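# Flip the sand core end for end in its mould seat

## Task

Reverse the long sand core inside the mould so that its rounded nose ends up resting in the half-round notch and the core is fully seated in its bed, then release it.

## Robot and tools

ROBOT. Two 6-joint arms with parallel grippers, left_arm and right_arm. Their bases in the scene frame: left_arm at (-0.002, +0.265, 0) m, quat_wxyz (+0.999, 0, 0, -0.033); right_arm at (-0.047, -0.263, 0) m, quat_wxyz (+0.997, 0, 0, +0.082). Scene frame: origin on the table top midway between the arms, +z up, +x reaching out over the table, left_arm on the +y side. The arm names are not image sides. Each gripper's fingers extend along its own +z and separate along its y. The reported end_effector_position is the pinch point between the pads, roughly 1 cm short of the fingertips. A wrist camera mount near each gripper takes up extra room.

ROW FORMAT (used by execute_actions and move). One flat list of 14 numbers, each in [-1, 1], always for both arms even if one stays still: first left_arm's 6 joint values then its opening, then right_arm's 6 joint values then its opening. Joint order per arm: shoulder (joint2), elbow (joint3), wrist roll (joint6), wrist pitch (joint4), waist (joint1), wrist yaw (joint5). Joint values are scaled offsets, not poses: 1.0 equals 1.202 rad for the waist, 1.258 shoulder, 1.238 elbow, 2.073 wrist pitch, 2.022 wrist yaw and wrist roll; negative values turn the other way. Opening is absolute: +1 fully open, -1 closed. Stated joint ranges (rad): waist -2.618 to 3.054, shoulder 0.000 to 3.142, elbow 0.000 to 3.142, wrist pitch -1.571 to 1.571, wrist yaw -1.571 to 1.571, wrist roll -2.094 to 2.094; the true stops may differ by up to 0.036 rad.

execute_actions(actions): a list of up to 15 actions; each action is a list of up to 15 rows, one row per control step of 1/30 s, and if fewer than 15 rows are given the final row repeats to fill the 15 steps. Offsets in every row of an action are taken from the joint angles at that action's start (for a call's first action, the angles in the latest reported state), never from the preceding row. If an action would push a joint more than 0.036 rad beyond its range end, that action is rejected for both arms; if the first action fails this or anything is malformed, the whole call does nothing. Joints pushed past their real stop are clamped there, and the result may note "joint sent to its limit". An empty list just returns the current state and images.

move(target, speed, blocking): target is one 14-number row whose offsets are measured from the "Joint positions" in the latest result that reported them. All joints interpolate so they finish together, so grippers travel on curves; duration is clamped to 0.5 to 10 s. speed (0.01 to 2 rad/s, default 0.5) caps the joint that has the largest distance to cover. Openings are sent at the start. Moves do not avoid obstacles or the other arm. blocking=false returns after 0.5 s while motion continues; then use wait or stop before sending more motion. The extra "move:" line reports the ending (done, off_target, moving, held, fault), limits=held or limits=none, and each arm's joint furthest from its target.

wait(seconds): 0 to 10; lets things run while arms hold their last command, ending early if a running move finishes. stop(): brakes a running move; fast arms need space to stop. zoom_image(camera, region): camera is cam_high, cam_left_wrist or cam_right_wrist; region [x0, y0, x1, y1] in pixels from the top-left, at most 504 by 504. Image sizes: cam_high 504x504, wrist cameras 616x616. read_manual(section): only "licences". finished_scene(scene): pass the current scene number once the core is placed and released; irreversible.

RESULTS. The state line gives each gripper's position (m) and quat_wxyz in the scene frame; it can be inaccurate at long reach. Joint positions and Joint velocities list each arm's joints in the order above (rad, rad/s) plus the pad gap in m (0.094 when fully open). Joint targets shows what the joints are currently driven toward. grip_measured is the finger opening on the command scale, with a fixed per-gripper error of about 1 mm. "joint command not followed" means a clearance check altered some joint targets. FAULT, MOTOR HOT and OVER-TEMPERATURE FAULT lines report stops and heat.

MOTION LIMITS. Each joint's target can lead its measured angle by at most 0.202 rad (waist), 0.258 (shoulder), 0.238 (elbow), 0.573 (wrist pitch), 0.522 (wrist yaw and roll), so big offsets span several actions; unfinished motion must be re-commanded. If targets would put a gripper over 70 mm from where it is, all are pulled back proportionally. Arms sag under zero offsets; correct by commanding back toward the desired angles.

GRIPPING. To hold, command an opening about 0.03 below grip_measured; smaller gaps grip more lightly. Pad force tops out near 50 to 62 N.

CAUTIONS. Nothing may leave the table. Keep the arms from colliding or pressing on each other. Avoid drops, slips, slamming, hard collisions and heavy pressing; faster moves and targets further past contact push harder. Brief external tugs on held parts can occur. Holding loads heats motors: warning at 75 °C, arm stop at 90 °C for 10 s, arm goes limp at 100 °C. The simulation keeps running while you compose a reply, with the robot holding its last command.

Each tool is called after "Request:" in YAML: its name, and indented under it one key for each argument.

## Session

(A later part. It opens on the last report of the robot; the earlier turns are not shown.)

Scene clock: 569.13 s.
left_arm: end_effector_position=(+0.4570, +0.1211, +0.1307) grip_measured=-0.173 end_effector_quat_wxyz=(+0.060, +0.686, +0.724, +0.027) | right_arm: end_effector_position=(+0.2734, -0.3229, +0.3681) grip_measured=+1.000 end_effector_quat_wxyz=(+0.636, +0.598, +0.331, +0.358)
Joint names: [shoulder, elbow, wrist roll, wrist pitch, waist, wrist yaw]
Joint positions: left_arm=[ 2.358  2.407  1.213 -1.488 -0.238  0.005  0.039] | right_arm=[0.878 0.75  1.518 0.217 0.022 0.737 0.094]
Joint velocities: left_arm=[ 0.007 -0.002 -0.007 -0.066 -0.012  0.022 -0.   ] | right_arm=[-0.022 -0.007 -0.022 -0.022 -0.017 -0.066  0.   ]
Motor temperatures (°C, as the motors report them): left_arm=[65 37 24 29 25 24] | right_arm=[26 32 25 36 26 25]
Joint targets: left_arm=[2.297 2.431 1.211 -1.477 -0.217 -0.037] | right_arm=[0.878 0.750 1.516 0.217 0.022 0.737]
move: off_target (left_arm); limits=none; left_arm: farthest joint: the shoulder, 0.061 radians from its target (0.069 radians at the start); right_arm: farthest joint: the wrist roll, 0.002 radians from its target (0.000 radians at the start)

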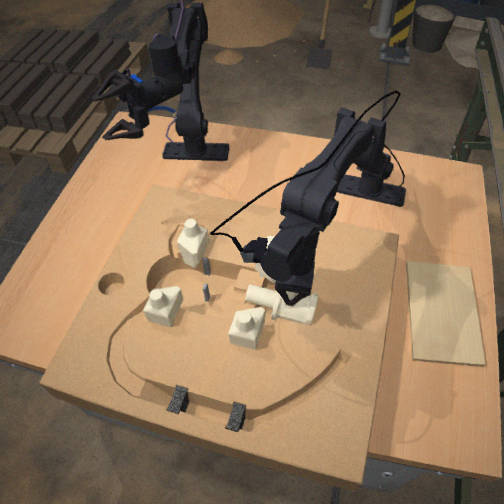

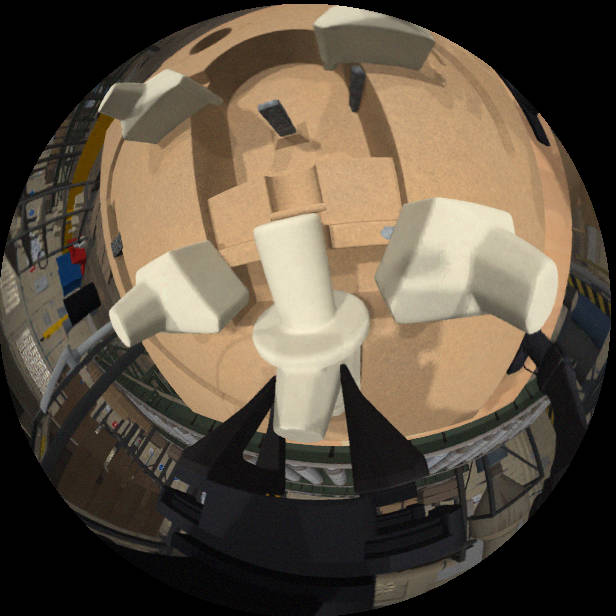

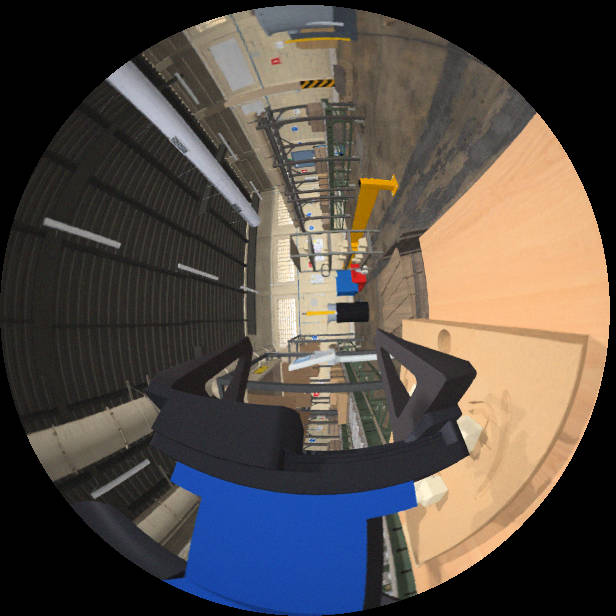

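Slid to the end. Turn the nose back slightly, set down and release.

Request:
move:
  target: [0.012,0,0.025,0,0,0,-0.21,0,0,0,0,0,0,1]
  speed: 0.04

Request:
move:
  target: [0,0,0,0,0,0,0.5,0,0,0,0,0,0,1]

Request:
move:
  target: [-0.13,0,0,0,0,0,0.5,0,0,0,0,0,0,1]
  speed: 0.25

Request:
zoom_image:
  camera: "cam_high"
  region: [190, 190, 370, 350]

Request:
zoom_image:
  camera: "cam_left_wrist"
  region: [170, 130, 450, 410]

Scene clock: 581.17 s.
left_arm: end_effector_position=(+0.4563, +0.1182, +0.1266) grip_measured=-0.174 end_effector_quat_wxyz=(+0.058, +0.703, +0.709, +0.023) | right_arm: end_effector_position=(+0.2734, -0.3229, +0.3681) grip_measured=+1.000 end_effector_quat_wxyz=(+0.636, +0.598, +0.331, +0.359)
Joint names: [shoulder, elbow, wrist roll, wrist pitch, waist, wrist yaw]
Joint positions: left_arm=[ 2.366  2.407  1.254 -1.487 -0.241  0.013  0.039] | right_arm=[0.878 0.75  1.519 0.217 0.022 0.737 0.094]
Joint velocities: left_arm=[ 0.012 -0.012 -0.007  0.037 -0.007 -0.022 -0.001] | right_arm=[-0.002  0.002 -0.007 -0.007 -0.002  0.037  0.   ]
Motor temperatures (°C, as the motors report them): left_arm=[68 37 24 29 25 24] | right_arm=[26 32 25 36 26 25]
Joint targets: left_arm=[2.373 2.407 1.263 -1.488 -0.237 0.004] | right_arm=[0.878 0.750 1.518 0.217 0.022 0.737]
move: done; limits=none; left_arm: farthest joint: the wrist roll, 0.010 radians from its target (0.051 radians at the start); right_arm: farthest joint: the wrist roll, 0.001 radians from its target (0.000 radians at the start)

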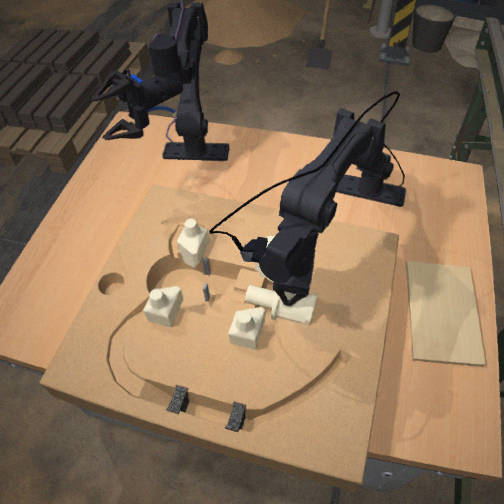

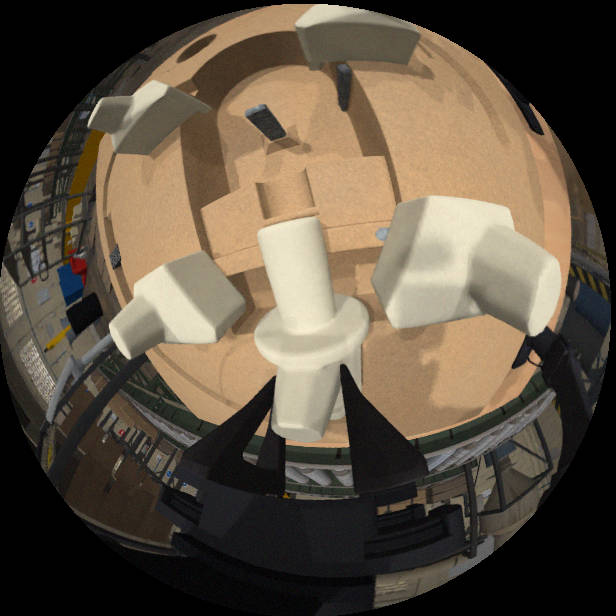

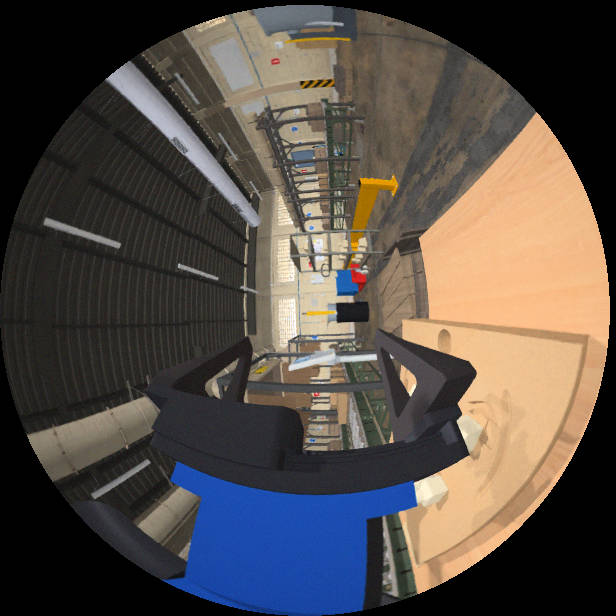

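Scene clock: 581.67 s.
left_arm: end_effector_position=(+0.4565, +0.1189, +0.1266) grip_measured=+0.498 end_effector_quat_wxyz=(+0.057, +0.702, +0.709, +0.024) | right_arm: end_effector_position=(+0.2734, -0.3229, +0.3681) grip_measured=+1.000 end_effector_quat_wxyz=(+0.636, +0.598, +0.331, +0.359)
Joint names: [shoulder, elbow, wrist roll, wrist pitch, waist, wrist yaw]
Joint positions: left_arm=[ 2.366  2.407  1.254 -1.487 -0.241  0.009  0.07 ] | right_arm=[0.878 0.75  1.52  0.217 0.022 0.737 0.094]
Joint velocities: left_arm=[-0.002 -0.012  0.051  0.007  0.012  0.007 -0.   ] | right_arm=[ 0.012 -0.007  0.007  0.007 -0.002  0.022  0.   ]
Motor temperatures (°C, as the motors report them): left_arm=[67 37 24 29 25 24] | right_arm=[26 32 25 36 26 25]
Joint targets: left_arm=[2.366 2.407 1.254 -1.487 -0.241 0.013] | right_arm=[0.878 0.750 1.519 0.217 0.022 0.737]
move: done; limits=none; left_arm: farthest joint: the wrist yaw, 0.004 radians from its target (0.000 radians at the start); right_arm: farthest joint: the wrist roll, 0.001 radians from its target (0.000 radians at the start)

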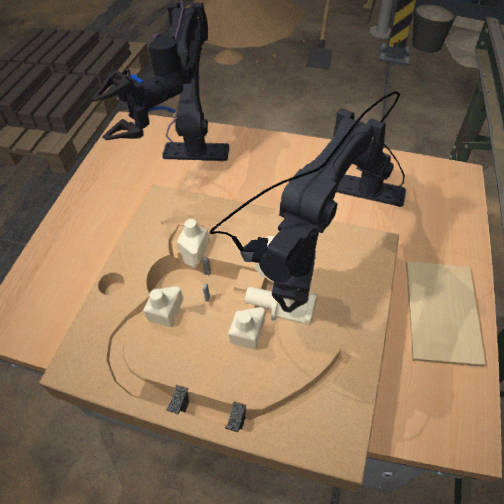

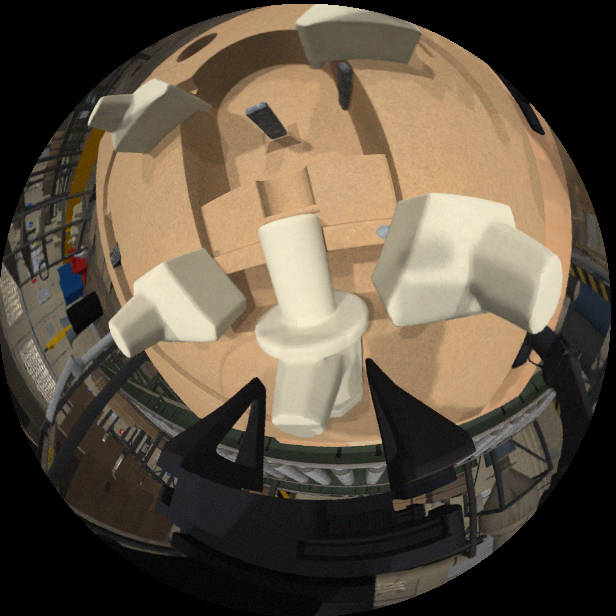

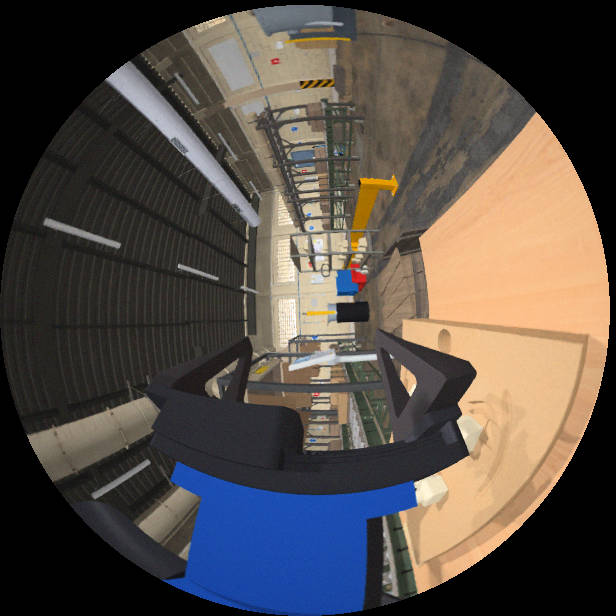

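Scene clock: 582.70 s.
left_arm: end_effector_position=(+0.4509, +0.1214, +0.1934) grip_measured=+0.498 end_effector_quat_wxyz=(+0.120, +0.698, +0.704, +0.059) | right_arm: end_effector_position=(+0.2734, -0.3229, +0.3681) grip_measured=+1.000 end_effector_quat_wxyz=(+0.635, +0.598, +0.330, +0.360)
Joint names: [shoulder, elbow, wrist roll, wrist pitch, waist, wrist yaw]
Joint positions: left_arm=[ 2.221  2.407  1.254 -1.487 -0.241  0.005  0.07 ] | right_arm=[0.878 0.75  1.521 0.217 0.022 0.737 0.094]
Joint velocities: left_arm=[-0.012  0.007  0.066 -0.081 -0.007 -0.007  0.   ] | right_arm=[ 0.002 -0.017 -0.066  0.037 -0.002 -0.037  0.   ]
Motor temperatures (°C, as the motors report them): left_arm=[67 37 24 29 25 24] | right_arm=[26 32 25 36 26 25]
Joint targets: left_arm=[2.203 2.407 1.254 -1.487 -0.241 0.009] | right_arm=[0.878 0.750 1.520 0.217 0.022 0.737]
move: done; limits=none; left_arm: farthest joint: the shoulder, 0.019 radians from its target (0.164 radians at the start); right_arm: farthest joint: the wrist roll, 0.001 radians from its target (0.000 radians at the start)

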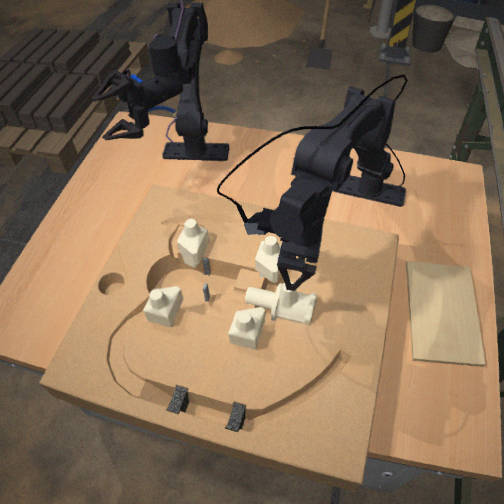

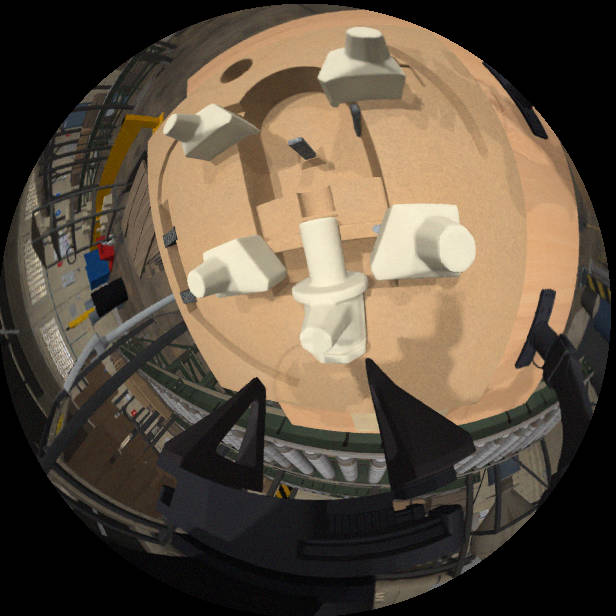

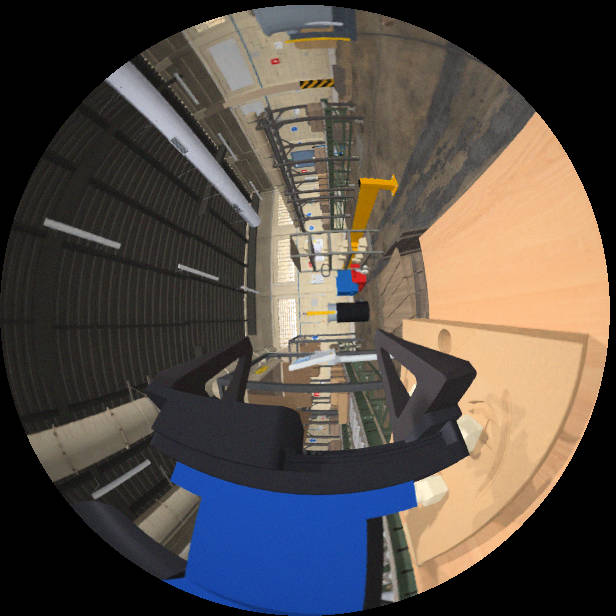

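Region (190, 190, 370, 350) of cam_high's 504x504 image, scaled by 2.800, with more detail than that image has.

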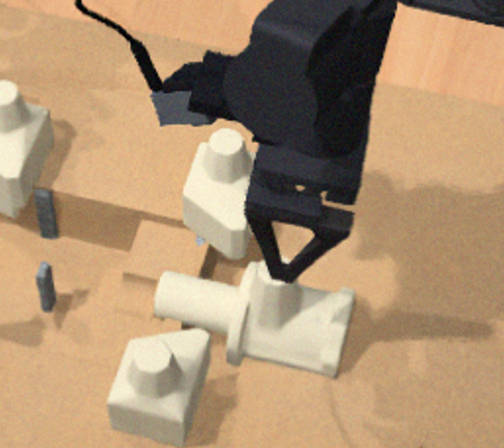

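Region (170, 130, 450, 410) of cam_left_wrist's 616x616 image, scaled by 1.800, with more detail than that image has.

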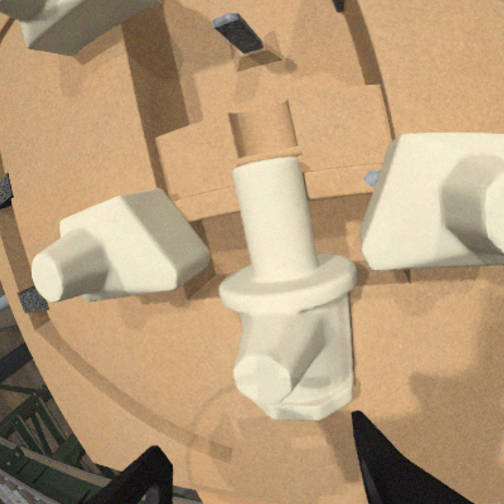

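Seated.

Request:
finished_scene:
  scene: 1

The scene is finished: the task was done.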